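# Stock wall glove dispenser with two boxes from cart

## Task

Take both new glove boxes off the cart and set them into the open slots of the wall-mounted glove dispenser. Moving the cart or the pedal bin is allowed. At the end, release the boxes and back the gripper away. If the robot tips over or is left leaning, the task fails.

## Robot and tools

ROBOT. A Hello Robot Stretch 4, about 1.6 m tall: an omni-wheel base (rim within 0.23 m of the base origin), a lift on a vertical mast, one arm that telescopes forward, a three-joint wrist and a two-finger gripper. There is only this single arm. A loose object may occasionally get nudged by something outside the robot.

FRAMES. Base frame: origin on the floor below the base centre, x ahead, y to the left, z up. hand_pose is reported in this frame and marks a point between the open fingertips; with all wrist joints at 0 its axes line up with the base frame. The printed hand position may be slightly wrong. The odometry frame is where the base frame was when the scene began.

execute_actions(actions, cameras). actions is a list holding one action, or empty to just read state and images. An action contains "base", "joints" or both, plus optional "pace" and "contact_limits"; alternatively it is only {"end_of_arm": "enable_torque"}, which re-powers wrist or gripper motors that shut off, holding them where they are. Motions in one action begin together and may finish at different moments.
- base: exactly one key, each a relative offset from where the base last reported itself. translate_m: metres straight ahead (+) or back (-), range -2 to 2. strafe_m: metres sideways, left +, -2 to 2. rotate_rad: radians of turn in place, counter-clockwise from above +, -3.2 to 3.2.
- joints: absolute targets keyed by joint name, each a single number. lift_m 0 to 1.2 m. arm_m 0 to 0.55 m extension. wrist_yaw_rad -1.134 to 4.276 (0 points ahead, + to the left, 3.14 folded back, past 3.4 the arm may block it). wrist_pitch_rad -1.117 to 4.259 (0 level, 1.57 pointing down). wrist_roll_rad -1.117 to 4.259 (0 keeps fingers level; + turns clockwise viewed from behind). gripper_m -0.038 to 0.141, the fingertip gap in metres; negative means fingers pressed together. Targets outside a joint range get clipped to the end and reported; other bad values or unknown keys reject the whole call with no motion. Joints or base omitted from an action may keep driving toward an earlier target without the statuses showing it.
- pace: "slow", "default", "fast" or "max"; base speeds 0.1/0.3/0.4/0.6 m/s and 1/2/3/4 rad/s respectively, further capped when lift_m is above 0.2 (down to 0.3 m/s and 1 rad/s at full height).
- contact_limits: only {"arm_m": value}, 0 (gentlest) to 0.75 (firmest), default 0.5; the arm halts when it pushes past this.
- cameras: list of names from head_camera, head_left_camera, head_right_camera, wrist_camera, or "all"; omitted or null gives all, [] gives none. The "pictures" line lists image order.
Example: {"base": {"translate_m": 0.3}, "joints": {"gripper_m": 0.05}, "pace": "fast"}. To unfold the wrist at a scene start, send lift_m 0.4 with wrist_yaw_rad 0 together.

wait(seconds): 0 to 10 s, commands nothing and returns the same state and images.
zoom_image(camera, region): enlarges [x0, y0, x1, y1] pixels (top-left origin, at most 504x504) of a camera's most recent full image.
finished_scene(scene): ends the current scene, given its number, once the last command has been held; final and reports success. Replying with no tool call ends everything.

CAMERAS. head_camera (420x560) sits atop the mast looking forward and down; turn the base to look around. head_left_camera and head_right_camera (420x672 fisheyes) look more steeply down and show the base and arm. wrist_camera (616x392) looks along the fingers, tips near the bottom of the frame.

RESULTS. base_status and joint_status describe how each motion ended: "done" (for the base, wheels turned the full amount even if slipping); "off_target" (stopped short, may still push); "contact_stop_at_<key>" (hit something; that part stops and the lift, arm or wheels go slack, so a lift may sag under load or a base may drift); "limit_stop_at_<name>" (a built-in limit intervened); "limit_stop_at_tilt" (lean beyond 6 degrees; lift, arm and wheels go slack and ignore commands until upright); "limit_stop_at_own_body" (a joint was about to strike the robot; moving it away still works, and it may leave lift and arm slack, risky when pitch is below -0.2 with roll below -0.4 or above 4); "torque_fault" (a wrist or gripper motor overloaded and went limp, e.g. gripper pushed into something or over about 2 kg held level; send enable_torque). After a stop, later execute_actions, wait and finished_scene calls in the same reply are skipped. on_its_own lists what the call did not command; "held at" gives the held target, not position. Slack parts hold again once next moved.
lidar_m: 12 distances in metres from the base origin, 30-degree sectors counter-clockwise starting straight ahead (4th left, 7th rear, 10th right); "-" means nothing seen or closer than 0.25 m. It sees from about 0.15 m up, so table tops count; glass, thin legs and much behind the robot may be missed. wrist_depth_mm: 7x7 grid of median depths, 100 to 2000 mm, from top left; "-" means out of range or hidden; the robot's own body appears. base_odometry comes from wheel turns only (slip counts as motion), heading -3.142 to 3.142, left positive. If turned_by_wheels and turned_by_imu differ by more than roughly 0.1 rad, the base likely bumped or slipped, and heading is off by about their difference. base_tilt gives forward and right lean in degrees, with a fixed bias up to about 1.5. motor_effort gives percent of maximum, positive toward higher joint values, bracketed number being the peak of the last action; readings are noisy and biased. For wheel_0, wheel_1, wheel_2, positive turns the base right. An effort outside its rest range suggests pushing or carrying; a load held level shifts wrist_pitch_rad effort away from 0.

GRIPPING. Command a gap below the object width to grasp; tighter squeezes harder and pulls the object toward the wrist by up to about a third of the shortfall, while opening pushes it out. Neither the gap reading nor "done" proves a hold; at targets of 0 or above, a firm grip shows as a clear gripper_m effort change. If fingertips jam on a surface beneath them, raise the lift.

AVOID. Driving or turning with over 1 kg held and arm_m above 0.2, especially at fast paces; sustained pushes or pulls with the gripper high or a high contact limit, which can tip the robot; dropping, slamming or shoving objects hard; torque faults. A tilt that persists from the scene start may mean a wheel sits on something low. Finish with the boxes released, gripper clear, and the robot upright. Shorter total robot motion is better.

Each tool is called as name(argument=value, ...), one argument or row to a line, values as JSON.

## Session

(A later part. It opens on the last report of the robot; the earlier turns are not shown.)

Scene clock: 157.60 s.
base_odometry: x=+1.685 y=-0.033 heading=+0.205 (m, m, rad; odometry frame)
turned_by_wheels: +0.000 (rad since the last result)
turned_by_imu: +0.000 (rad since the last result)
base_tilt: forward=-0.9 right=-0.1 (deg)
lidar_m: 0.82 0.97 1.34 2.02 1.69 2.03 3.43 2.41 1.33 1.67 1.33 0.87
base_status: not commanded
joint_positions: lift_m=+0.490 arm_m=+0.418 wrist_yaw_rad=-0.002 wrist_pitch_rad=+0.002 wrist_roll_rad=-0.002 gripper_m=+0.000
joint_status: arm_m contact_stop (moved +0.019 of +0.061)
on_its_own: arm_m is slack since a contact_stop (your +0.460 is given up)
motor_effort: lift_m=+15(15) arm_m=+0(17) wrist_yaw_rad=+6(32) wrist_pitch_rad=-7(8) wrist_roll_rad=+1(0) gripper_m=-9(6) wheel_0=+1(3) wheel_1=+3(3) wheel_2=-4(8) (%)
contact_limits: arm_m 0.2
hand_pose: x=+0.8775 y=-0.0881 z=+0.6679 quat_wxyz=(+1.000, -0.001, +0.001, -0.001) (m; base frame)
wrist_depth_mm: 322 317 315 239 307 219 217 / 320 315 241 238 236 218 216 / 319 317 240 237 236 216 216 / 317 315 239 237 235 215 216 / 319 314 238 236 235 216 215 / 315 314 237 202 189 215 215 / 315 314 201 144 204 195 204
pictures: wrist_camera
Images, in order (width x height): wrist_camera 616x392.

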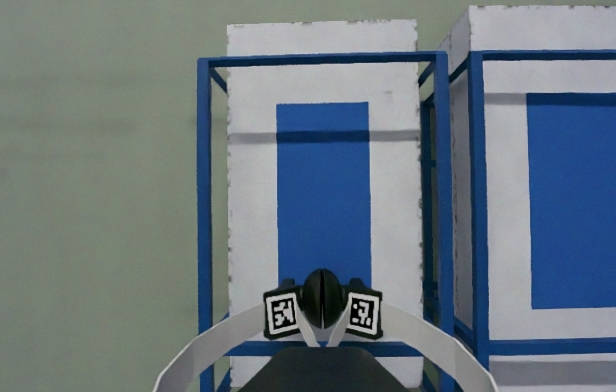

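execute_actions(
  actions=[
    {"joints":{"arm_m":0.1}},
  ],
  cameras=["wrist_camera"],
)

Scene clock: 160.80 s.
base_odometry: x=+1.685 y=-0.033 heading=+0.205 (m, m, rad; odometry frame)
turned_by_wheels: +0.000 (rad since the last result)
turned_by_imu: -0.001 (rad since the last result)
base_tilt: forward=-0.9 right=-0.1 (deg)
lidar_m: 0.82 0.97 1.37 2.01 1.73 2.05 3.45 2.40 1.36 1.67 1.35 0.85
base_status: not commanded
joint_positions: lift_m=+0.490 arm_m=+0.101 wrist_yaw_rad=+0.000 wrist_pitch_rad=+0.002 wrist_roll_rad=-0.002 gripper_m=+0.000
joint_status: all done
motor_effort: lift_m=+15(15) arm_m=-5(5) wrist_yaw_rad=+0(6) wrist_pitch_rad=-7(9) wrist_roll_rad=+0(2) gripper_m=-7(9) wheel_0=+1(1) wheel_1=+3(3) wheel_2=-4(4) (%)
hand_pose: x=+0.5602 y=-0.0874 z=+0.6679 quat_wxyz=(+1.000, -0.001, +0.001, +0.000) (m; base frame)
wrist_depth_mm: 661 654 654 647 627 621 621 / 661 640 640 634 634 621 609 / 647 647 647 559 539 621 603 / 647 647 640 559 535 615 609 / 640 640 634 559 530 530 609 / 654 647 634 195 189 609 603 / 640 640 634 145 615 603 597
pictures: wrist_camera
Images, in order (width x height): wrist_camera 616x392.

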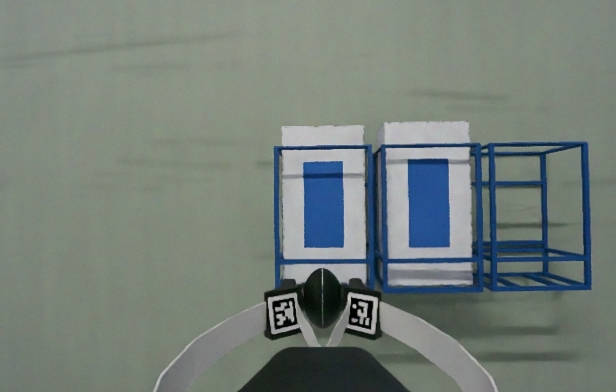

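execute_actions(
  actions=[
    {"base":{"translate_m":-0.66},"joints":{"lift_m":0.68,"gripper_m":0.14,"wrist_yaw_rad":-0.25},"pace":"fast"},
  ],
  cameras=[],
)

execute_actions(
  actions=[
    {"base":{"rotate_rad":-1.59}},
  ],
  cameras=[],
)

execute_actions(
  actions=[
    {"base":{"translate_m":0.55},"joints":{"arm_m":0.2}},
  ],
  cameras=["wrist_camera","head_camera"],
)

Scene clock: 168.03 s.
base_odometry: x=+1.039 y=-0.167 heading=+0.205 (m, m, rad; odometry frame)
turned_by_wheels: +0.000 (rad since the last result)
turned_by_imu: -0.002 (rad since the last result)
base_tilt: forward=-0.8 right=+0.0 (deg)
lidar_m: 1.49 1.63 2.11 1.45 1.47 2.07 2.70 2.41 1.75 1.26 1.75 1.56
base_status: done
joint_positions: lift_m=+0.680 arm_m=+0.101 wrist_yaw_rad=-0.250 wrist_pitch_rad=+0.002 wrist_roll_rad=-0.002 gripper_m=+0.140
joint_status: all done
motor_effort: lift_m=+22(25) arm_m=-4(5) wrist_yaw_rad=-1(9) wrist_pitch_rad=-6(7) wrist_roll_rad=+1(1) gripper_m=+1(8) wheel_0=-3(14) wheel_1=-3(9) wheel_2=+1(14) (%)
hand_pose: x=+0.5296 y=-0.1560 z=+0.8573 quat_wxyz=(+0.992, -0.001, +0.001, -0.125) (m; base frame)
wrist_depth_mm: 1182 1255 1308 1366 1430 1537 1618 / 1182 1229 1281 1366 1430 1499 1576 / 1160 1229 1336 1366 1430 1537 1618 / 1182 1229 1281 1366 1430 1537 1661 / 1182 1205 1205 1366 1430 1499 1576 / 1160 1160 218 1336 1397 204 1537 / 1182 1205 1255 140 1397 1464 1537
pictures: none
No camera images: the call's "cameras" was empty. Leave "cameras" out to get every camera's image.

Scene clock: 170.10 s.
base_odometry: x=+1.039 y=-0.167 heading=-1.385 (m, m, rad; odometry frame)
turned_by_wheels: -1.589 (rad since the last result)
turned_by_imu: -1.569 (rad since the last result)
base_tilt: forward=-0.9 right=+0.0 (deg)
lidar_m: 1.26 1.75 1.55 1.49 1.66 2.12 1.46 1.48 1.99 2.65 2.41 1.74
base_status: done
joint_positions: lift_m=+0.680 arm_m=+0.101 wrist_yaw_rad=-0.250 wrist_pitch_rad=+0.002 wrist_roll_rad=-0.002 gripper_m=+0.140
joint_status: not commanded
motor_effort: lift_m=+22(22) arm_m=-4(4) wrist_yaw_rad=-1(1) wrist_pitch_rad=-8(9) wrist_roll_rad=+0(1) gripper_m=+2(1) wheel_0=+2(6) wheel_1=+4(10) wheel_2=+3(9) (%)
hand_pose: x=+0.5296 y=-0.1560 z=+0.8573 quat_wxyz=(+0.992, -0.001, +0.001, -0.125) (m; base frame)
wrist_depth_mm: 1281 1336 1430 1464 1537 1576 1756 / 1281 1308 1397 1499 1537 1661 1756 / 1255 1308 1366 1464 1576 1661 1756 / 1255 1308 1397 1464 1499 1661 1708 / 1229 1255 1118 1397 1537 1618 1708 / 1281 917 216 1430 1576 204 1661 / 1205 1229 1182 140 1499 1576 1661
pictures: none
No camera images: the call's "cameras" was empty. Leave "cameras" out to get every camera's image.

Scene clock: 173.40 s.
base_odometry: x=+1.141 y=-0.707 heading=-1.384 (m, m, rad; odometry frame)
turned_by_wheels: +0.001 (rad since the last result)
turned_by_imu: -0.002 (rad since the last result)
base_tilt: forward=-0.9 right=+0.0 (deg)
lidar_m: 0.70 1.19 1.60 1.48 1.54 2.25 2.00 2.06 2.82 2.67 1.64 0.76
base_status: done
joint_positions: lift_m=+0.680 arm_m=+0.199 wrist_yaw_rad=-0.250 wrist_pitch_rad=+0.002 wrist_roll_rad=-0.002 gripper_m=+0.140
joint_status: all done
motor_effort: lift_m=+21(22) arm_m=+4(5) wrist_yaw_rad=+0(1) wrist_pitch_rad=-7(6) wrist_roll_rad=+2(1) gripper_m=+2(2) wheel_0=+3(7) wheel_1=+4(9) wheel_2=+0(11) (%)
hand_pose: x=+0.6280 y=-0.1561 z=+0.8574 quat_wxyz=(+0.992, -0.001, +0.001, -0.125) (m; base frame)
wrist_depth_mm: 668 699 741 778 842 878 917 / 676 699 741 788 820 866 931 / 668 707 732 778 820 878 917 / 661 699 723 768 809 866 917 / 661 691 715 477 809 866 917 / 654 603 218 473 788 204 904 / 525 559 512 141 392 866 917
pictures: head_camera, wrist_camera
Images, in order (width x height): head_camera 420x560, wrist_camera 616x392.

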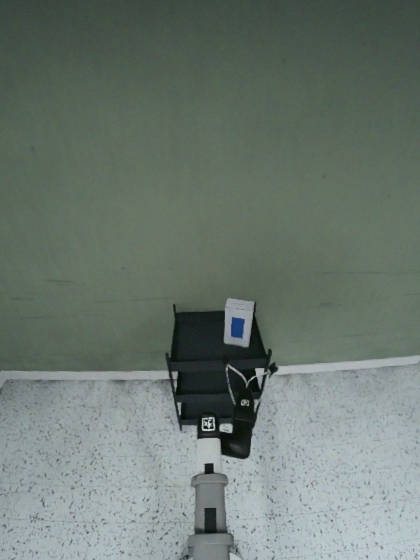

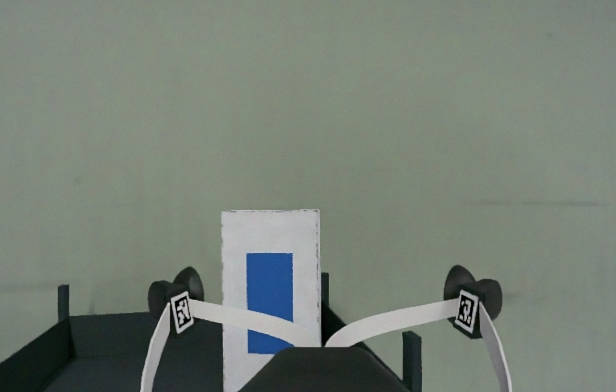

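execute_actions(
  actions=[
    {"base":{"strafe_m":0.056},"joints":{"arm_m":0.214,"lift_m":0.63,"gripper_m":0.141}},
  ],
  cameras=[],
)

execute_actions(
  actions=[
    {"base":{"strafe_m":-0.05},"joints":{"arm_m":0.41}},
  ],
  cameras=["wrist_camera"],
)

Scene clock: 177.63 s.
base_odometry: x=+1.195 y=-0.697 heading=-1.384 (m, m, rad; odometry frame)
turned_by_wheels: +0.000 (rad since the last result)
turned_by_imu: -0.002 (rad since the last result)
base_tilt: forward=-0.8 right=+0.0 (deg)
lidar_m: 0.70 1.16 1.61 1.42 1.50 2.15 2.02 2.06 2.81 2.76 1.58 0.71
base_status: done
joint_positions: lift_m=+0.630 arm_m=+0.213 wrist_yaw_rad=-0.250 wrist_pitch_rad=+0.002 wrist_roll_rad=-0.002 gripper_m=+0.141
joint_status: all done
motor_effort: lift_m=+14(22) arm_m=+5(3) wrist_yaw_rad=+0(0) wrist_pitch_rad=-8(9) wrist_roll_rad=+0(1) gripper_m=+1(2) wheel_0=-2(9) wheel_1=+2(10) wheel_2=+0(0) (%)
hand_pose: x=+0.6420 y=-0.1561 z=+0.8079 quat_wxyz=(+0.992, -0.001, +0.001, -0.125) (m; base frame)
wrist_depth_mm: 654 683 732 759 809 866 917 / 654 691 715 759 809 854 904 / 654 683 707 759 820 866 904 / 654 683 723 469 809 854 891 / 654 676 715 469 809 842 904 / 634 580 219 462 462 210 891 / 379 370 309 141 340 351 891
pictures: none
No camera images: the call's "cameras" was empty. Leave "cameras" out to get every camera's image.

Scene clock: 179.33 s.
base_odometry: x=+1.146 y=-0.706 heading=-1.384 (m, m, rad; odometry frame)
turned_by_wheels: +0.000 (rad since the last result)
turned_by_imu: -0.001 (rad since the last result)
base_tilt: forward=-0.8 right=+0.0 (deg)
lidar_m: 0.69 1.15 1.61 1.50 1.53 2.25 2.01 2.03 2.81 2.71 1.63 0.75
base_status: done
joint_positions: lift_m=+0.630 arm_m=+0.409 wrist_yaw_rad=-0.250 wrist_pitch_rad=+0.002 wrist_roll_rad=-0.002 gripper_m=+0.141
joint_status: all done
motor_effort: lift_m=+15(15) arm_m=+4(5) wrist_yaw_rad=-1(0) wrist_pitch_rad=-8(6) wrist_roll_rad=+1(2) gripper_m=+1(1) wheel_0=+1(13) wheel_1=-3(10) wheel_2=+0(2) (%)
hand_pose: x=+0.8380 y=-0.1560 z=+0.8079 quat_wxyz=(+0.992, -0.001, +0.001, -0.125) (m; base frame)
wrist_depth_mm: 480 500 530 559 591 634 661 / 480 504 521 559 591 621 661 / 480 504 525 554 591 627 654 / 477 500 512 266 585 627 654 / 477 500 517 264 580 621 647 / 473 480 218 264 262 211 647 / 389 404 410 141 332 609 647
pictures: wrist_camera
Images, in order (width x height): wrist_camera 616x392.

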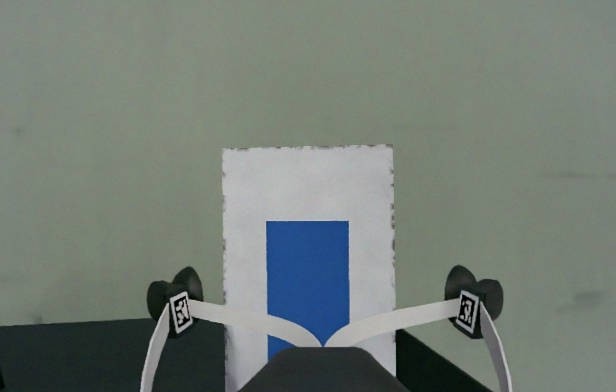

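execute_actions(
  actions=[
    {"base":{"strafe_m":0.009}},
  ],
  cameras=[],
)

execute_actions(
  actions=[
    {"base":{"strafe_m":-0.02},"joints":{"arm_m":0.488},"pace":"slow"},
  ],
  cameras=["wrist_camera"],
)

Scene clock: 182.23 s.
base_odometry: x=+1.155 y=-0.705 heading=-1.384 (m, m, rad; odometry frame)
turned_by_wheels: +0.000 (rad since the last result)
turned_by_imu: -0.001 (rad since the last result)
base_tilt: forward=-0.9 right=+0.0 (deg)
lidar_m: 0.70 1.17 1.62 1.50 1.52 2.22 2.01 2.03 2.81 2.71 1.63 0.76
base_status: done
joint_positions: lift_m=+0.630 arm_m=+0.409 wrist_yaw_rad=-0.250 wrist_pitch_rad=+0.002 wrist_roll_rad=-0.002 gripper_m=+0.141
joint_status: not commanded
motor_effort: lift_m=+15(14) arm_m=+4(4) wrist_yaw_rad=+0(0) wrist_pitch_rad=-7(7) wrist_roll_rad=+0(1) gripper_m=-1(0) wheel_0=-4(3) wheel_1=+4(8) wheel_2=+0(1) (%)
hand_pose: x=+0.8380 y=-0.1560 z=+0.8079 quat_wxyz=(+0.992, -0.001, +0.001, -0.125) (m; base frame)
wrist_depth_mm: 477 504 530 554 597 627 668 / 480 508 530 554 591 627 661 / 480 504 521 544 580 627 661 / 473 496 521 268 266 615 654 / 473 500 517 267 265 615 647 / 477 488 220 266 264 211 647 / 392 404 418 141 330 603 647
pictures: none
No camera images: the call's "cameras" was empty. Leave "cameras" out to get every camera's image.

Scene clock: 184.30 s.
base_odometry: x=+1.136 y=-0.708 heading=-1.384 (m, m, rad; odometry frame)
turned_by_wheels: +0.000 (rad since the last result)
turned_by_imu: -0.001 (rad since the last result)
base_tilt: forward=-0.9 right=-0.1 (deg)
lidar_m: 0.70 1.18 1.61 1.49 1.55 2.25 2.00 2.08 2.80 2.69 1.63 0.73
base_status: done
joint_positions: lift_m=+0.630 arm_m=+0.487 wrist_yaw_rad=-0.250 wrist_pitch_rad=+0.002 wrist_roll_rad=-0.002 gripper_m=+0.141
joint_status: all done
motor_effort: lift_m=+14(14) arm_m=+5(6) wrist_yaw_rad=+0(0) wrist_pitch_rad=-7(8) wrist_roll_rad=+1(1) gripper_m=-1(3) wheel_0=+5(11) wheel_1=-5(8) wheel_2=+0(1) (%)
hand_pose: x=+0.9159 y=-0.1561 z=+0.8079 quat_wxyz=(+0.992, -0.001, +0.001, -0.125) (m; base frame)
wrist_depth_mm: 410 430 452 477 512 535 559 / 410 430 452 480 504 530 564 / 410 433 195 191 189 535 564 / 407 427 195 190 187 525 559 / 404 424 193 190 187 525 559 / 404 418 192 188 185 203 559 / 325 336 192 139 184 521 554
pictures: wrist_camera
Images, in order (width x height): wrist_camera 616x392.

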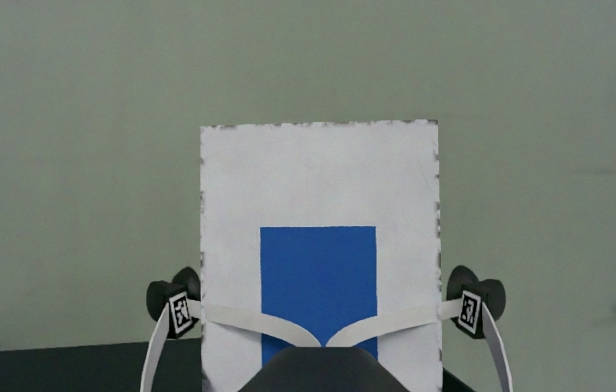

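Clean, upright. Advance 0.015 more and grip.

execute_actions(
  actions=[
    {"base":{"strafe_m":-0.004},"joints":{"arm_m":0.504},"pace":"slow"},
  ],
  cameras=[],
)

execute_actions(
  actions=[
    {"joints":{"gripper_m":0.04}},
  ],
  cameras=[],
)

execute_actions(
  actions=[
    {"joints":{"lift_m":0.85}},
  ],
  cameras=["wrist_camera"],
)

Scene clock: 187.13 s.
base_odometry: x=+1.132 y=-0.709 heading=-1.384 (m, m, rad; odometry frame)
turned_by_wheels: +0.000 (rad since the last result)
turned_by_imu: -0.001 (rad since the last result)
base_tilt: forward=-0.9 right=+0.0 (deg)
lidar_m: 0.70 1.16 1.61 1.50 1.53 2.28 1.99 2.07 2.78 2.69 1.64 0.75
base_status: done
joint_positions: lift_m=+0.630 arm_m=+0.503 wrist_yaw_rad=-0.250 wrist_pitch_rad=+0.002 wrist_roll_rad=-0.002 gripper_m=+0.141
joint_status: all done
motor_effort: lift_m=+15(14) arm_m=+5(7) wrist_yaw_rad=+0(0) wrist_pitch_rad=-4(7) wrist_roll_rad=+1(0) gripper_m=+5(2) wheel_0=+5(8) wheel_1=-5(7) wheel_2=+0(1) (%)
hand_pose: x=+0.9319 y=-0.1561 z=+0.8079 quat_wxyz=(+0.992, -0.001, +0.001, -0.125) (m; base frame)
wrist_depth_mm: 397 413 439 462 492 512 544 / 399 415 439 462 492 517 544 / 397 415 206 202 200 512 544 / 392 410 201 197 193 504 544 / 392 410 197 193 189 508 535 / 394 404 192 189 185 202 544 / 315 322 189 139 180 500 539
pictures: none
No camera images: the call's "cameras" was empty. Leave "cameras" out to get every camera's image.

Scene clock: 189.13 s.
base_odometry: x=+1.132 y=-0.709 heading=-1.384 (m, m, rad; odometry frame)
turned_by_wheels: +0.000 (rad since the last result)
turned_by_imu: -0.001 (rad since the last result)
base_tilt: forward=-0.8 right=-0.1 (deg)
lidar_m: 0.70 1.17 1.61 1.52 1.53 2.26 2.00 2.07 2.81 2.68 1.61 0.74
base_status: not commanded
joint_positions: lift_m=+0.630 arm_m=+0.503 wrist_yaw_rad=-0.251 wrist_pitch_rad=+0.003 wrist_roll_rad=-0.002 gripper_m=+0.041
joint_status: all done
motor_effort: lift_m=+15(15) arm_m=+5(5) wrist_yaw_rad=+1(2) wrist_pitch_rad=-11(9) wrist_roll_rad=+1(0) gripper_m=-32(36) wheel_0=+5(5) wheel_1=-5(5) wheel_2=+0(0) (%)
hand_pose: x=+0.9319 y=-0.1562 z=+0.8076 quat_wxyz=(+0.992, -0.001, +0.002, -0.125) (m; base frame)
wrist_depth_mm: 397 413 439 466 484 517 549 / 394 415 439 459 484 521 549 / 392 413 187 185 182 512 539 / 394 413 186 182 179 508 544 / 392 410 183 180 177 508 539 / 389 402 181 178 176 174 535 / 312 325 179 176 172 496 530
pictures: none
No camera images: the call's "cameras" was empty. Leave "cameras" out to get every camera's image.

Scene clock: 191.13 s.
base_odometry: x=+1.132 y=-0.709 heading=-1.384 (m, m, rad; odometry frame)
turned_by_wheels: +0.000 (rad since the last result)
turned_by_imu: -0.001 (rad since the last result)
base_tilt: forward=-0.8 right=+0.0 (deg)
lidar_m: 0.71 1.16 1.60 1.49 1.57 2.29 2.02 2.06 2.79 2.67 1.65 0.73
base_status: not commanded
joint_positions: lift_m=+0.849 arm_m=+0.503 wrist_yaw_rad=-0.250 wrist_pitch_rad=+0.008 wrist_roll_rad=-0.002 gripper_m=+0.041
joint_status: all done
motor_effort: lift_m=+25(24) arm_m=+5(5) wrist_yaw_rad=+1(2) wrist_pitch_rad=-21(24) wrist_roll_rad=+1(1) gripper_m=-34(34) wheel_0=+4(5) wheel_1=-5(5) wheel_2=+0(0) (%)
hand_pose: x=+0.9319 y=-0.1562 z=+1.0254 quat_wxyz=(+0.992, -0.001, +0.004, -0.125) (m; base frame)
wrist_depth_mm: 397 413 436 455 484 517 544 / 392 413 433 455 488 512 539 / 392 410 197 193 189 512 539 / 392 410 191 187 185 508 530 / 392 410 186 183 179 504 535 / 392 402 181 179 176 176 530 / 392 407 176 174 168 500 539
pictures: wrist_camera
Images, in order (width x height): wrist_camera 616x392.

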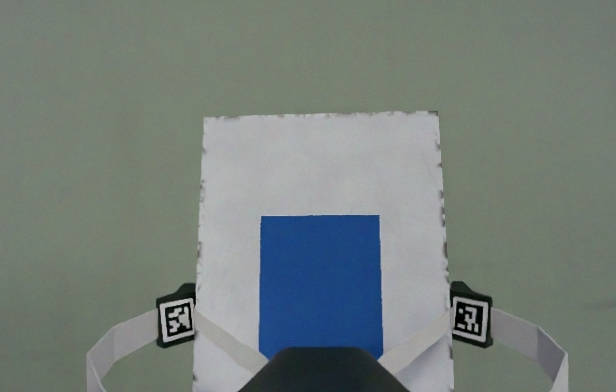

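execute_actions(
  actions=[
    {"base":{"translate_m":-0.3},"joints":{"arm_m":0.1,"wrist_yaw_rad":0,"wrist_pitch_rad":-0.18}},
  ],
  cameras=[],
)

execute_actions(
  actions=[
    {"base":{"rotate_rad":1.589}},
  ],
  cameras=[],
)

execute_actions(
  actions=[
    {"base":{"translate_m":0.673},"joints":{"lift_m":0.76}},
  ],
  cameras=[],
)

execute_actions(
  actions=[
    {"base":{"strafe_m":-0.031},"joints":{"arm_m":0.43}},
  ],
  cameras=["head_camera","head_left_camera"],
)

zoom_image(
  camera="head_camera",
  region=[140, 260, 280, 380],
)

Scene clock: 197.60 s.
base_odometry: x=+1.076 y=-0.414 heading=-1.384 (m, m, rad; odometry frame)
turned_by_wheels: +0.000 (rad since the last result)
turned_by_imu: -0.002 (rad since the last result)
base_tilt: forward=-0.8 right=+0.0 (deg)
lidar_m: 0.48 1.47 1.66 1.48 1.66 2.28 1.72 1.72 2.38 2.66 2.07 0.52
base_status: done
joint_positions: lift_m=+0.850 arm_m=+0.101 wrist_yaw_rad=+0.000 wrist_pitch_rad=-0.172 wrist_roll_rad=-0.002 gripper_m=+0.041
joint_status: all done
on_its_own: wrist_pitch_rad is at rest, and its effort (-25) is outside its rest range (-23 to +23)
motor_effort: lift_m=+24(25) arm_m=-4(7) wrist_yaw_rad=+1(6) wrist_pitch_rad=-25(32) wrist_roll_rad=+0(2) gripper_m=-32(35) wheel_0=-3(6) wheel_1=-3(9) wheel_2=+3(13) (%)
hand_pose: x=+0.5559 y=-0.0875 z=+1.0772 quat_wxyz=(+0.996, -0.001, -0.086, +0.000) (m; base frame)
wrist_depth_mm: 1308 1281 1308 1308 1281 1255 1255 / 1308 1255 1281 1255 1229 1229 1229 / 1255 1205 198 193 190 1182 1182 / 1205 1182 192 189 185 1138 1160 / 1160 1160 187 183 180 1118 1118 / 1138 1078 181 178 175 175 1078 / 1118 1078 177 174 169 1042 1042
pictures: none
No camera images: the call's "cameras" was empty. Leave "cameras" out to get every camera's image.

Scene clock: 199.67 s.
base_odometry: x=+1.076 y=-0.414 heading=+0.204 (m, m, rad; odometry frame)
turned_by_wheels: +1.588 (rad since the last result)
turned_by_imu: +1.566 (rad since the last result)
base_tilt: forward=-0.9 right=+0.0 (deg)
lidar_m: 0.49 1.66 2.32 1.69 1.74 2.41 2.68 2.02 1.05 0.96 1.50 0.52
base_status: done
joint_positions: lift_m=+0.850 arm_m=+0.101 wrist_yaw_rad=+0.000 wrist_pitch_rad=-0.172 wrist_roll_rad=-0.002 gripper_m=+0.041
joint_status: not commanded
on_its_own: wrist_pitch_rad is at rest, and its effort (-26) is outside its rest range (-23 to +23)
motor_effort: lift_m=+24(24) arm_m=-5(4) wrist_yaw_rad=-1(7) wrist_pitch_rad=-26(23) wrist_roll_rad=+1(2) gripper_m=-33(33) wheel_0=-4(10) wheel_1=-4(8) wheel_2=-2(8) (%)
hand_pose: x=+0.5559 y=-0.0874 z=+1.0772 quat_wxyz=(+0.996, -0.001, -0.086, +0.000) (m; base frame)
wrist_depth_mm: 1537 1537 1499 1464 1464 1430 1464 / 1499 1499 1464 1464 1430 1430 1397 / 1430 1430 198 193 190 1366 1366 / 1430 1366 191 188 185 1336 1308 / 1336 1336 186 183 180 1281 1281 / 1308 1308 181 178 175 175 1182 / 1281 1229 176 174 168 1182 1205
pictures: none
No camera images: the call's "cameras" was empty. Leave "cameras" out to get every camera's image.

Scene clock: 203.40 s.
base_odometry: x=+1.735 y=-0.278 heading=+0.204 (m, m, rad; odometry frame)
turned_by_wheels: +0.000 (rad since the last result)
turned_by_imu: -0.003 (rad since the last result)
base_tilt: forward=-0.9 right=+0.0 (deg)
lidar_m: 0.48 0.86 1.32 2.24 1.94 2.36 3.41 2.05 1.11 1.44 1.32 0.53
base_status: done
joint_positions: lift_m=+0.760 arm_m=+0.101 wrist_yaw_rad=+0.000 wrist_pitch_rad=-0.172 wrist_roll_rad=-0.002 gripper_m=+0.041
joint_status: all done
on_its_own: wrist_pitch_rad is at rest, and its effort (-25) is outside its rest range (-23 to +23)
motor_effort: lift_m=+17(22) arm_m=-4(5) wrist_yaw_rad=-1(1) wrist_pitch_rad=-25(24) wrist_roll_rad=+1(1) gripper_m=-34(35) wheel_0=+2(2) wheel_1=+2(8) wheel_2=-1(10) (%)
hand_pose: x=+0.5559 y=-0.0874 z=+0.9877 quat_wxyz=(+0.996, -0.001, -0.086, +0.000) (m; base frame)
wrist_depth_mm: 741 723 732 723 699 691 691 / 715 715 707 699 676 676 668 / 691 676 196 193 190 654 654 / 676 654 191 187 185 634 627 / 654 640 186 183 180 615 609 / 634 627 181 178 175 176 591 / 615 535 177 174 169 574 574
pictures: none
No camera images: the call's "cameras" was empty. Leave "cameras" out to get every camera's image.

Scene clock: 205.50 s.
base_odometry: x=+1.742 y=-0.308 heading=+0.204 (m, m, rad; odometry frame)
turned_by_wheels: +0.000 (rad since the last result)
turned_by_imu: -0.001 (rad since the last result)
base_tilt: forward=-0.8 right=+0.0 (deg)
lidar_m: 0.80 0.87 1.33 2.29 1.97 2.43 3.41 1.99 1.10 1.40 1.34 0.96
base_status: done
joint_positions: lift_m=+0.760 arm_m=+0.429 wrist_yaw_rad=+0.000 wrist_pitch_rad=-0.172 wrist_roll_rad=-0.002 gripper_m=+0.041
joint_status: all done
motor_effort: lift_m=+17(17) arm_m=+4(5) wrist_yaw_rad=-1(4) wrist_pitch_rad=-22(24) wrist_roll_rad=+0(1) gripper_m=-33(34) wheel_0=-2(10) wheel_1=-3(9) wheel_2=+0(1) (%)
hand_pose: x=+0.8844 y=-0.0874 z=+0.9877 quat_wxyz=(+0.996, -0.001, -0.086, +0.000) (m; base frame)
wrist_depth_mm: 351 349 345 338 334 332 329 / 343 338 332 329 325 322 317 / 330 327 198 193 190 312 309 / 322 317 192 188 185 303 301 / 309 307 186 182 180 296 291 / 301 297 181 178 176 175 283 / 293 287 176 174 169 277 274
pictures: head_camera, head_left_camera
Images, in order (width x height): head_camera 420x560, head_left_camera 420x672.

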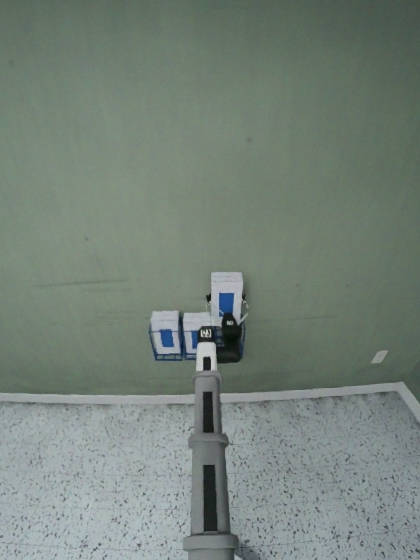

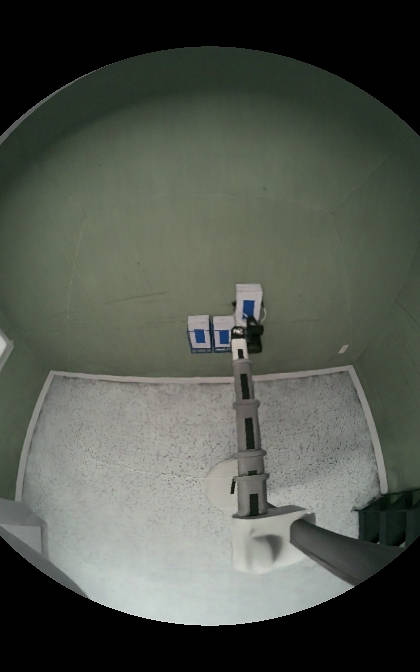

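Region (140, 260, 280, 380) of head_camera's 420x560 image, scaled by 3.600, with more detail than that image has; it fills the top 432 rows of this view, and the rest is white.

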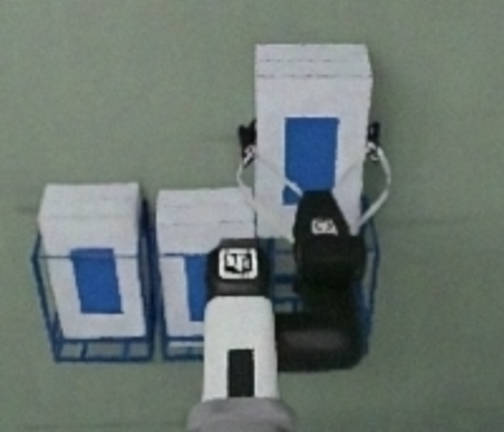

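execute_actions(
  actions=[
    {"base":{"strafe_m":-0.01},"joints":{"arm_m":0.446,"lift_m":0.73},"pace":"slow"},
  ],
  cameras=[],
)

execute_actions(
  actions=[
    {"joints":{"lift_m":0.685},"pace":"slow"},
  ],
  cameras=["head_camera"],
)

zoom_image(
  camera="head_camera",
  region=[140, 260, 280, 380],
)

Scene clock: 209.23 s.
base_odometry: x=+1.744 y=-0.318 heading=+0.204 (m, m, rad; odometry frame)
turned_by_wheels: +0.000 (rad since the last result)
turned_by_imu: -0.001 (rad since the last result)
base_tilt: forward=-0.9 right=+0.0 (deg)
lidar_m: 0.80 0.85 1.33 2.31 1.94 2.46 3.42 1.99 1.09 1.39 1.33 0.97
base_status: done
joint_positions: lift_m=+0.730 arm_m=+0.445 wrist_yaw_rad=+0.000 wrist_pitch_rad=-0.172 wrist_roll_rad=-0.002 gripper_m=+0.041
joint_status: all done
motor_effort: lift_m=+16(17) arm_m=+5(5) wrist_yaw_rad=-1(0) wrist_pitch_rad=-23(23) wrist_roll_rad=+1(1) gripper_m=-36(31) wheel_0=+5(8) wheel_1=-4(9) wheel_2=+0(0) (%)
hand_pose: x=+0.9003 y=-0.0874 z=+0.9577 quat_wxyz=(+0.996, -0.001, -0.086, +0.000) (m; base frame)
wrist_depth_mm: 336 330 327 322 319 315 312 / 324 319 315 312 307 306 301 / 314 310 197 193 190 297 291 / 301 298 191 187 185 287 285 / 294 291 186 182 180 277 274 / 285 282 181 178 176 176 266 / 277 272 176 174 169 262 259
pictures: none
No camera images: the call's "cameras" was empty. Leave "cameras" out to get every camera's image.

Scene clock: 210.47 s.
base_odometry: x=+1.744 y=-0.318 heading=+0.204 (m, m, rad; odometry frame)
turned_by_wheels: +0.000 (rad since the last result)
turned_by_imu: -0.001 (rad since the last result)
base_tilt: forward=-0.9 right=+0.0 (deg)
lidar_m: 0.82 0.89 1.36 2.32 1.95 2.42 3.41 2.00 1.07 1.39 1.33 0.98
base_status: not commanded
joint_positions: lift_m=+0.686 arm_m=+0.445 wrist_yaw_rad=-0.003 wrist_pitch_rad=-0.204 wrist_roll_rad=+0.003 gripper_m=+0.041
joint_status: all done
on_its_own: wrist_pitch_rad is at rest, and its effort (+69) is outside its rest range (-23 to +23)
motor_effort: lift_m=+5(18) arm_m=+5(5) wrist_yaw_rad=+9(9) wrist_pitch_rad=+69(69) wrist_roll_rad=-13(13) gripper_m=-37(42) wheel_0=+3(5) wheel_1=-4(4) wheel_2=+0(0) (%)
hand_pose: x=+0.8983 y=-0.0884 z=+0.9228 quat_wxyz=(+0.995, +0.001, -0.102, -0.002) (m; base frame)
wrist_depth_mm: 353 347 343 340 338 334 330 / 336 334 329 325 320 319 317 / 324 319 202 196 192 304 304 / 309 307 195 189 186 293 290 / 298 296 188 183 180 282 281 / 289 282 181 178 175 176 271 / 278 270 175 173 167 262 143
pictures: head_camera
Images, in order (width x height): head_camera 420x560.

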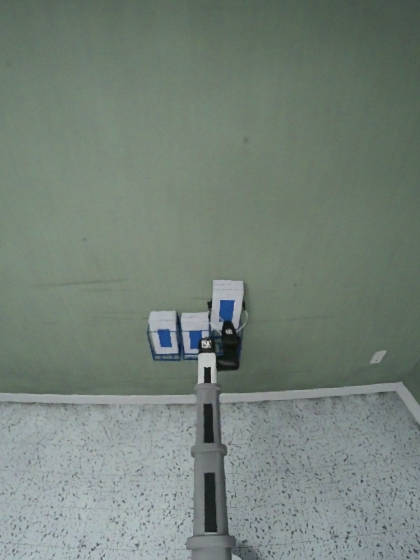

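Region (140, 260, 280, 380) of head_camera's 420x560 image, scaled by 3.600, with more detail than that image has; it fills the top 432 rows of this view, and the rest is white.

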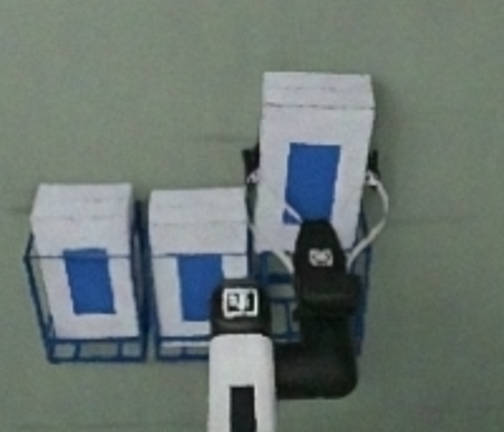

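Roll −13: left side contact → move right.

execute_actions(
  actions=[
    {"joints":{"lift_m":0.735},"pace":"slow"},
  ],
  cameras=[],
)

execute_actions(
  actions=[
    {"base":{"strafe_m":-0.009},"pace":"slow"},
  ],
  cameras=[],
)

execute_actions(
  actions=[
    {"joints":{"lift_m":0.69},"pace":"slow"},
  ],
  cameras=[],
)

Scene clock: 213.60 s.
base_odometry: x=+1.744 y=-0.318 heading=+0.204 (m, m, rad; odometry frame)
turned_by_wheels: +0.000 (rad since the last result)
turned_by_imu: -0.001 (rad since the last result)
base_tilt: forward=-0.8 right=-0.1 (deg)
lidar_m: 0.82 0.86 1.34 2.28 1.95 2.44 3.40 1.97 1.09 1.38 1.33 0.96
base_status: not commanded
joint_positions: lift_m=+0.735 arm_m=+0.445 wrist_yaw_rad=+0.000 wrist_pitch_rad=-0.172 wrist_roll_rad=-0.001 gripper_m=+0.041
joint_status: all done
motor_effort: lift_m=+25(26) arm_m=+5(5) wrist_yaw_rad=+0(10) wrist_pitch_rad=-23(66) wrist_roll_rad=-2(12) gripper_m=-36(37) wheel_0=+3(3) wheel_1=-4(4) wheel_2=+0(0) (%)
hand_pose: x=+0.9003 y=-0.0875 z=+0.9622 quat_wxyz=(+0.996, -0.001, -0.086, +0.000) (m; base frame)
wrist_depth_mm: 334 330 327 324 319 315 310 / 325 320 314 312 309 306 303 / 315 310 197 193 190 296 294 / 303 300 191 187 185 287 286 / 293 291 186 183 180 278 277 / 285 282 181 178 174 176 268 / 277 272 175 174 168 260 259
pictures: none
No camera images: the call's "cameras" was empty. Leave "cameras" out to get every camera's image.

Scene clock: 214.43 s.
base_odometry: x=+1.746 y=-0.326 heading=+0.204 (m, m, rad; odometry frame)
turned_by_wheels: +0.000 (rad since the last result)
turned_by_imu: +0.000 (rad since the last result)
base_tilt: forward=-0.9 right=+0.0 (deg)
lidar_m: 0.81 0.88 1.36 2.29 1.95 2.46 3.44 1.97 1.08 1.36 1.34 0.95
base_status: done
joint_positions: lift_m=+0.735 arm_m=+0.445 wrist_yaw_rad=+0.000 wrist_pitch_rad=-0.172 wrist_roll_rad=-0.001 gripper_m=+0.041
joint_status: not commanded
motor_effort: lift_m=+25(24) arm_m=+5(5) wrist_yaw_rad=+0(1) wrist_pitch_rad=-23(24) wrist_roll_rad=-1(2) gripper_m=-33(35) wheel_0=+4(2) wheel_1=-4(7) wheel_2=+0(1) (%)
hand_pose: x=+0.9003 y=-0.0875 z=+0.9622 quat_wxyz=(+0.996, -0.001, -0.086, +0.000) (m; base frame)
wrist_depth_mm: 332 332 327 322 319 314 310 / 322 320 315 310 310 307 301 / 314 307 197 195 190 296 294 / 301 300 191 189 185 286 285 / 293 290 186 183 180 278 274 / 286 282 181 178 175 176 267 / 277 272 175 173 168 262 259
pictures: none
No camera images: the call's "cameras" was empty. Leave "cameras" out to get every camera's image.

Scene clock: 215.83 s.
base_odometry: x=+1.746 y=-0.327 heading=+0.203 (m, m, rad; odometry frame)
turned_by_wheels: -0.001 (rad since the last result)
turned_by_imu: -0.001 (rad since the last result)
base_tilt: forward=-0.8 right=+0.1 (deg)
lidar_m: 0.82 0.88 1.35 2.30 1.95 2.47 3.40 1.96 1.07 1.35 1.34 0.96
base_status: not commanded
joint_positions: lift_m=+0.690 arm_m=+0.445 wrist_yaw_rad=-0.002 wrist_pitch_rad=-0.172 wrist_roll_rad=-0.003 gripper_m=+0.041
joint_status: all done
motor_effort: lift_m=+21(25) arm_m=+4(4) wrist_yaw_rad=+7(9) wrist_pitch_rad=-22(48) wrist_roll_rad=+3(12) gripper_m=-33(37) wheel_0=-2(4) wheel_1=-3(4) wheel_2=-2(3) (%)
hand_pose: x=+0.9003 y=-0.0881 z=+0.9173 quat_wxyz=(+0.996, -0.001, -0.086, -0.001) (m; base frame)
wrist_depth_mm: 330 329 324 322 317 314 310 / 324 319 315 310 306 304 303 / 312 309 196 192 189 297 293 / 301 298 191 187 184 289 285 / 294 290 185 182 179 278 276 / 283 281 181 178 175 175 268 / 277 272 177 174 169 264 259
pictures: none
No camera images: the call's "cameras" was empty. Leave "cameras" out to get every camera's image.

execute_actions(
  actions=[
    {"joints":{"lift_m":0.65},"pace":"slow"},
  ],
  cameras=["head_camera"],
)

zoom_image(
  camera="head_camera",
  region=[140, 260, 280, 380],
)

Scene clock: 218.70 s.
base_odometry: x=+1.746 y=-0.327 heading=+0.203 (m, m, rad; odometry frame)
turned_by_wheels: +0.000 (rad since the last result)
turned_by_imu: -0.001 (rad since the last result)
base_tilt: forward=-0.8 right=+0.1 (deg)
lidar_m: 0.81 0.86 1.34 2.31 1.95 2.45 3.43 1.96 1.09 1.39 1.35 0.97
base_status: not commanded
joint_positions: lift_m=+0.650 arm_m=+0.445 wrist_yaw_rad=-0.002 wrist_pitch_rad=-0.173 wrist_roll_rad=-0.003 gripper_m=+0.041
joint_status: all done
motor_effort: lift_m=+16(16) arm_m=+4(4) wrist_yaw_rad=+7(7) wrist_pitch_rad=-21(25) wrist_roll_rad=+2(3) gripper_m=-36(32) wheel_0=-2(2) wheel_1=-3(3) wheel_2=-1(2) (%)
hand_pose: x=+0.9002 y=-0.0881 z=+0.8780 quat_wxyz=(+0.996, -0.001, -0.086, -0.001) (m; base frame)
wrist_depth_mm: 334 330 325 322 320 317 312 / 322 319 314 312 309 304 304 / 314 310 195 192 187 298 294 / 304 300 190 188 183 287 286 / 294 290 186 182 179 278 278 / 283 281 181 178 175 175 271 / 198 191 177 174 169 262 262
pictures: head_camera
Images, in order (width x height): head_camera 420x560.

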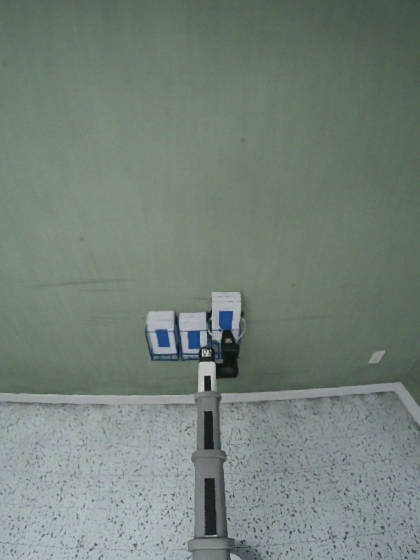

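Region (140, 260, 280, 380) of head_camera's 420x560 image, scaled by 3.600, with more detail than that image has; it fills the top 432 rows of this view, and the rest is white.

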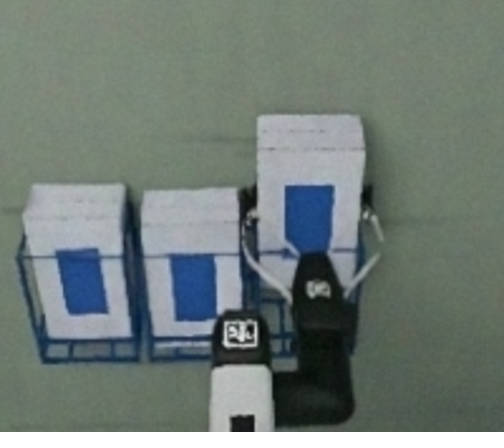

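execute_actions(
  actions=[
    {"joints":{"lift_m":0.62},"pace":"slow"},
  ],
  cameras=[],
)

execute_actions(
  actions=[
    {"joints":{"gripper_m":0.125}},
  ],
  cameras=[],
)

execute_actions(
  actions=[
    {"joints":{"lift_m":0.66},"pace":"slow"},
  ],
  cameras=[],
)

execute_actions(
  actions=[
    {"joints":{"arm_m":0.1,"wrist_pitch_rad":0}},
  ],
  cameras=["wrist_camera","head_camera"],
)

Scene clock: 222.03 s.
base_odometry: x=+1.746 y=-0.327 heading=+0.203 (m, m, rad; odometry frame)
turned_by_wheels: +0.000 (rad since the last result)
turned_by_imu: -0.001 (rad since the last result)
base_tilt: forward=-0.9 right=+0.0 (deg)
lidar_m: 0.82 0.87 1.32 2.31 1.97 2.45 3.42 1.98 1.09 1.37 1.34 0.96
base_status: not commanded
joint_positions: lift_m=+0.620 arm_m=+0.445 wrist_yaw_rad=-0.002 wrist_pitch_rad=-0.173 wrist_roll_rad=-0.002 gripper_m=+0.041
joint_status: all done
motor_effort: lift_m=+15(17) arm_m=+4(4) wrist_yaw_rad=+5(6) wrist_pitch_rad=-20(24) wrist_roll_rad=+2(3) gripper_m=-34(37) wheel_0=-2(3) wheel_1=-3(3) wheel_2=-1(2) (%)
hand_pose: x=+0.9002 y=-0.0880 z=+0.8481 quat_wxyz=(+0.996, -0.001, -0.086, -0.001) (m; base frame)
wrist_depth_mm: 334 330 327 322 319 317 314 / 324 320 314 312 309 306 304 / 310 309 196 191 189 296 293 / 301 298 191 187 183 289 285 / 294 290 186 182 180 279 277 / 199 198 181 178 176 176 271 / 193 191 177 174 168 263 260
pictures: none
No camera images: the call's "cameras" was empty. Leave "cameras" out to get every camera's image.

Scene clock: 223.80 s.
base_odometry: x=+1.746 y=-0.327 heading=+0.203 (m, m, rad; odometry frame)
turned_by_wheels: +0.000 (rad since the last result)
turned_by_imu: -0.001 (rad since the last result)
base_tilt: forward=-0.8 right=+0.0 (deg)
lidar_m: 0.82 0.86 1.34 2.31 1.96 2.46 3.43 1.98 1.09 1.37 1.32 0.96
base_status: not commanded
joint_positions: lift_m=+0.620 arm_m=+0.445 wrist_yaw_rad=-0.002 wrist_pitch_rad=-0.178 wrist_roll_rad=-0.002 gripper_m=+0.125
joint_status: all done
motor_effort: lift_m=+16(16) arm_m=+4(4) wrist_yaw_rad=+7(6) wrist_pitch_rad=-6(23) wrist_roll_rad=+1(1) gripper_m=+0(34) wheel_0=-2(2) wheel_1=-3(3) wheel_2=-2(1) (%)
hand_pose: x=+0.9000 y=-0.0881 z=+0.8494 quat_wxyz=(+0.996, -0.001, -0.089, -0.001) (m; base frame)
wrist_depth_mm: 336 334 327 325 320 319 315 / 325 322 319 317 310 306 306 / 312 310 304 303 301 298 297 / 304 301 297 296 290 289 286 / 293 291 287 220 220 279 278 / 198 198 204 208 207 213 270 / 193 191 202 135 195 263 264
pictures: none
No camera images: the call's "cameras" was empty. Leave "cameras" out to get every camera's image.

Scene clock: 224.97 s.
base_odometry: x=+1.746 y=-0.327 heading=+0.203 (m, m, rad; odometry frame)
turned_by_wheels: +0.000 (rad since the last result)
turned_by_imu: +0.000 (rad since the last result)
base_tilt: forward=-0.8 right=+0.0 (deg)
lidar_m: 0.83 0.84 1.32 2.31 1.92 2.49 3.41 2.00 1.07 1.38 1.33 0.96
base_status: not commanded
joint_positions: lift_m=+0.660 arm_m=+0.445 wrist_yaw_rad=-0.001 wrist_pitch_rad=-0.178 wrist_roll_rad=-0.002 gripper_m=+0.125
joint_status: all done
motor_effort: lift_m=+22(24) arm_m=+4(4) wrist_yaw_rad=+2(6) wrist_pitch_rad=-7(9) wrist_roll_rad=+1(1) gripper_m=-2(2) wheel_0=-2(2) wheel_1=-3(3) wheel_2=-2(1) (%)
hand_pose: x=+0.9001 y=-0.0876 z=+0.8889 quat_wxyz=(+0.996, -0.001, -0.089, +0.000) (m; base frame)
wrist_depth_mm: 338 332 329 324 320 317 314 / 325 319 319 315 310 309 304 / 314 310 307 303 300 297 296 / 303 301 297 294 289 289 285 / 293 291 290 285 283 282 277 / 283 282 204 276 213 211 267 / 255 233 216 135 203 263 263
pictures: none
No camera images: the call's "cameras" was empty. Leave "cameras" out to get every camera's image.

Scene clock: 227.10 s.
base_odometry: x=+1.746 y=-0.327 heading=+0.203 (m, m, rad; odometry frame)
turned_by_wheels: +0.000 (rad since the last result)
turned_by_imu: -0.001 (rad since the last result)
base_tilt: forward=-0.8 right=+0.0 (deg)
lidar_m: 0.81 0.85 1.35 2.29 1.96 2.45 3.41 1.96 1.08 1.38 1.33 0.96
base_status: not commanded
joint_positions: lift_m=+0.660 arm_m=+0.101 wrist_yaw_rad=+0.000 wrist_pitch_rad=+0.002 wrist_roll_rad=-0.002 gripper_m=+0.125
joint_status: all done
motor_effort: lift_m=+20(23) arm_m=-4(6) wrist_yaw_rad=+0(2) wrist_pitch_rad=-8(22) wrist_roll_rad=-1(7) gripper_m=-1(3) wheel_0=-2(2) wheel_1=-3(3) wheel_2=-1(1) (%)
hand_pose: x=+0.5602 y=-0.0874 z=+0.8375 quat_wxyz=(+1.000, -0.001, +0.001, +0.000) (m; base frame)
wrist_depth_mm: 654 647 640 627 627 621 615 / 654 647 640 627 627 621 615 / 654 647 634 627 621 609 615 / 647 634 634 627 621 621 609 / 647 564 544 559 627 621 603 / 640 564 203 530 609 212 603 / 640 564 539 135 621 609 609
pictures: head_camera, wrist_camera
Images, in order (width x height): head_camera 420x560, wrist_camera 616x392.

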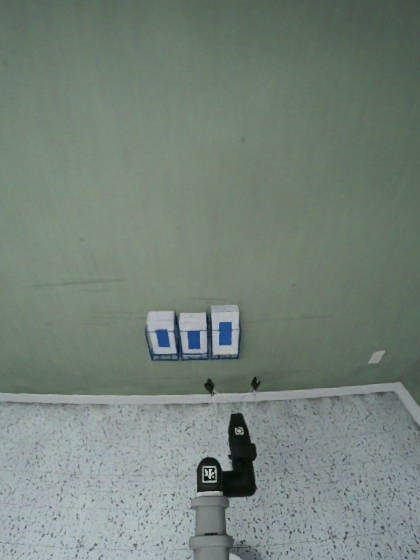

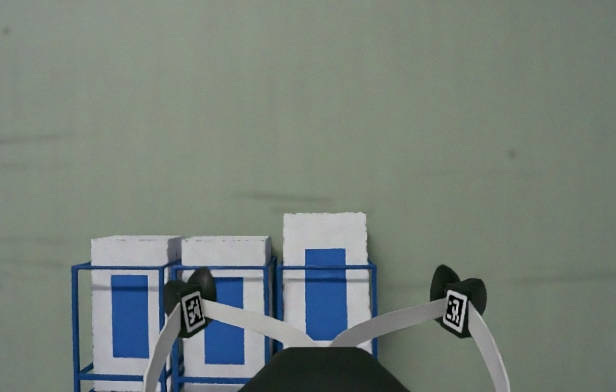

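Caught on the lip again; same push.

execute_actions(
  actions=[
    {"joints":{"lift_m":0.49,"gripper_m":0.0}},
  ],
  cameras=[],
)

execute_actions(
  actions=[
    {"joints":{"arm_m":0.39}},
  ],
  cameras=["wrist_camera"],
)

execute_actions(
  actions=[
    {"joints":{"arm_m":0.418},"pace":"slow"},
  ],
  cameras=["wrist_camera"],
)

Scene clock: 231.20 s.
base_odometry: x=+1.746 y=-0.327 heading=+0.203 (m, m, rad; odometry frame)
turned_by_wheels: +0.000 (rad since the last result)
turned_by_imu: -0.002 (rad since the last result)
base_tilt: forward=-0.8 right=+0.0 (deg)
lidar_m: 0.82 0.85 1.35 2.29 1.93 2.43 3.43 1.95 1.09 1.36 1.34 0.97
base_status: not commanded
joint_positions: lift_m=+0.490 arm_m=+0.101 wrist_yaw_rad=+0.000 wrist_pitch_rad=+0.002 wrist_roll_rad=-0.002 gripper_m=+0.000
joint_status: all done
motor_effort: lift_m=+14(16) arm_m=-5(5) wrist_yaw_rad=+0(0) wrist_pitch_rad=-8(8) wrist_roll_rad=-1(2) gripper_m=-7(6) wheel_0=-2(2) wheel_1=-3(3) wheel_2=-1(1) (%)
hand_pose: x=+0.5602 y=-0.0874 z=+0.6679 quat_wxyz=(+1.000, -0.001, +0.001, +0.000) (m; base frame)
wrist_depth_mm: 661 654 634 640 627 621 615 / 654 647 640 627 621 615 609 / 647 569 539 544 615 615 609 / 647 559 539 535 615 615 615 / 640 564 544 517 621 615 609 / 647 640 627 196 189 615 597 / 640 634 615 145 615 609 603
pictures: none
No camera images: the call's "cameras" was empty. Leave "cameras" out to get every camera's image.

Scene clock: 233.20 s.
base_odometry: x=+1.746 y=-0.327 heading=+0.203 (m, m, rad; odometry frame)
turned_by_wheels: +0.000 (rad since the last result)
turned_by_imu: -0.001 (rad since the last result)
base_tilt: forward=-0.9 right=+0.0 (deg)
lidar_m: 0.82 0.86 1.36 2.30 1.94 2.47 3.41 1.97 1.08 1.38 1.34 0.98
base_status: not commanded
joint_positions: lift_m=+0.490 arm_m=+0.389 wrist_yaw_rad=+0.000 wrist_pitch_rad=+0.002 wrist_roll_rad=-0.002 gripper_m=+0.000
joint_status: all done
motor_effort: lift_m=+15(15) arm_m=+5(6) wrist_yaw_rad=-1(1) wrist_pitch_rad=-7(11) wrist_roll_rad=-1(1) gripper_m=-5(6) wheel_0=-2(2) wheel_1=-4(3) wheel_2=-1(1) (%)
hand_pose: x=+0.8486 y=-0.0875 z=+0.6678 quat_wxyz=(+1.000, -0.001, +0.001, +0.000) (m; base frame)
wrist_depth_mm: 347 345 342 246 334 332 330 / 257 254 253 246 241 329 325 / 254 253 247 245 242 330 325 / 255 252 246 243 242 329 322 / 255 252 248 245 242 327 324 / 254 252 229 195 188 327 322 / 252 249 226 145 242 324 320
pictures: wrist_camera
Images, in order (width x height): wrist_camera 616x392.

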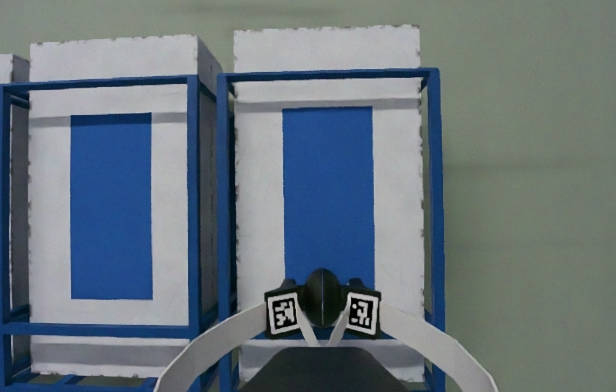

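Scene clock: 234.53 s.
base_odometry: x=+1.746 y=-0.327 heading=+0.203 (m, m, rad; odometry frame)
turned_by_wheels: +0.000 (rad since the last result)
turned_by_imu: -0.001 (rad since the last result)
base_tilt: forward=-0.9 right=+0.0 (deg)
lidar_m: 0.79 0.85 1.36 2.30 1.96 2.44 3.41 1.98 1.08 1.37 1.35 0.96
base_status: not commanded
joint_positions: lift_m=+0.490 arm_m=+0.417 wrist_yaw_rad=-0.002 wrist_pitch_rad=+0.002 wrist_roll_rad=-0.002 gripper_m=+0.000
joint_status: all done
motor_effort: lift_m=+15(15) arm_m=+6(6) wrist_yaw_rad=+5(4) wrist_pitch_rad=-5(9) wrist_roll_rad=+0(1) gripper_m=-5(3) wheel_0=-2(2) wheel_1=-3(3) wheel_2=-1(1) (%)
hand_pose: x=+0.8762 y=-0.0879 z=+0.6681 quat_wxyz=(+1.000, -0.001, +0.001, -0.001) (m; base frame)
wrist_depth_mm: 229 227 312 239 236 303 300 / 226 224 237 237 235 304 301 / 226 226 239 236 235 300 298 / 226 224 237 236 233 301 298 / 226 223 236 234 234 300 297 / 225 223 204 202 189 298 297 / 223 206 198 144 230 297 297
pictures: wrist_camera
Images, in order (width x height): wrist_camera 616x392.

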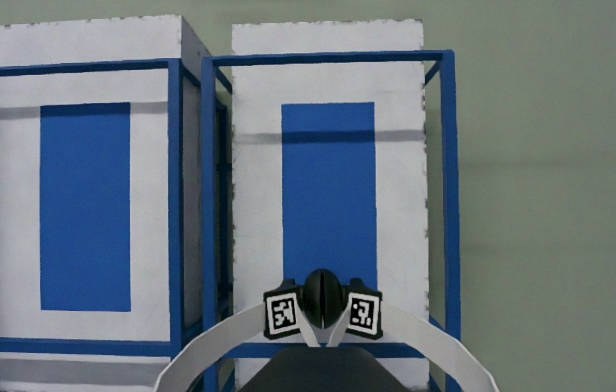

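execute_actions(
  actions=[
    {"joints":{"arm_m":0.05}},
  ],
  cameras=["wrist_camera"],
)

Scene clock: 237.83 s.
base_odometry: x=+1.746 y=-0.327 heading=+0.203 (m, m, rad; odometry frame)
turned_by_wheels: +0.000 (rad since the last result)
turned_by_imu: -0.001 (rad since the last result)
base_tilt: forward=-0.9 right=+0.0 (deg)
lidar_m: 0.81 0.88 1.33 2.31 1.94 2.45 3.39 1.99 1.09 1.37 1.33 0.97
base_status: not commanded
joint_positions: lift_m=+0.490 arm_m=+0.051 wrist_yaw_rad=+0.000 wrist_pitch_rad=+0.002 wrist_roll_rad=-0.002 gripper_m=+0.000
joint_status: all done
motor_effort: lift_m=+14(15) arm_m=-4(4) wrist_yaw_rad=+0(4) wrist_pitch_rad=-9(6) wrist_roll_rad=-1(0) gripper_m=-6(8) wheel_0=-2(2) wheel_1=-3(4) wheel_2=-1(1) (%)
hand_pose: x=+0.5102 y=-0.0874 z=+0.6679 quat_wxyz=(+1.000, -0.001, +0.001, +0.000) (m; base frame)
wrist_depth_mm: 707 691 699 683 683 676 668 / 699 699 699 683 668 661 668 / 707 699 603 603 668 661 654 / 699 615 603 609 676 654 654 / 691 621 585 603 668 668 647 / 699 676 676 196 189 661 647 / 676 691 676 145 668 654 654
pictures: wrist_camera
Images, in order (width x height): wrist_camera 616x392.

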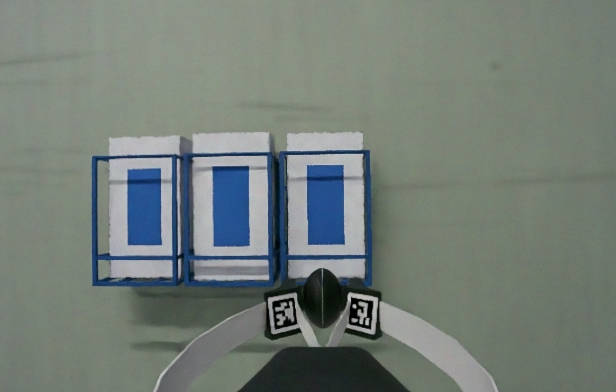

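finished_scene(
  scene=2,
)

The scene is finished: the task was done.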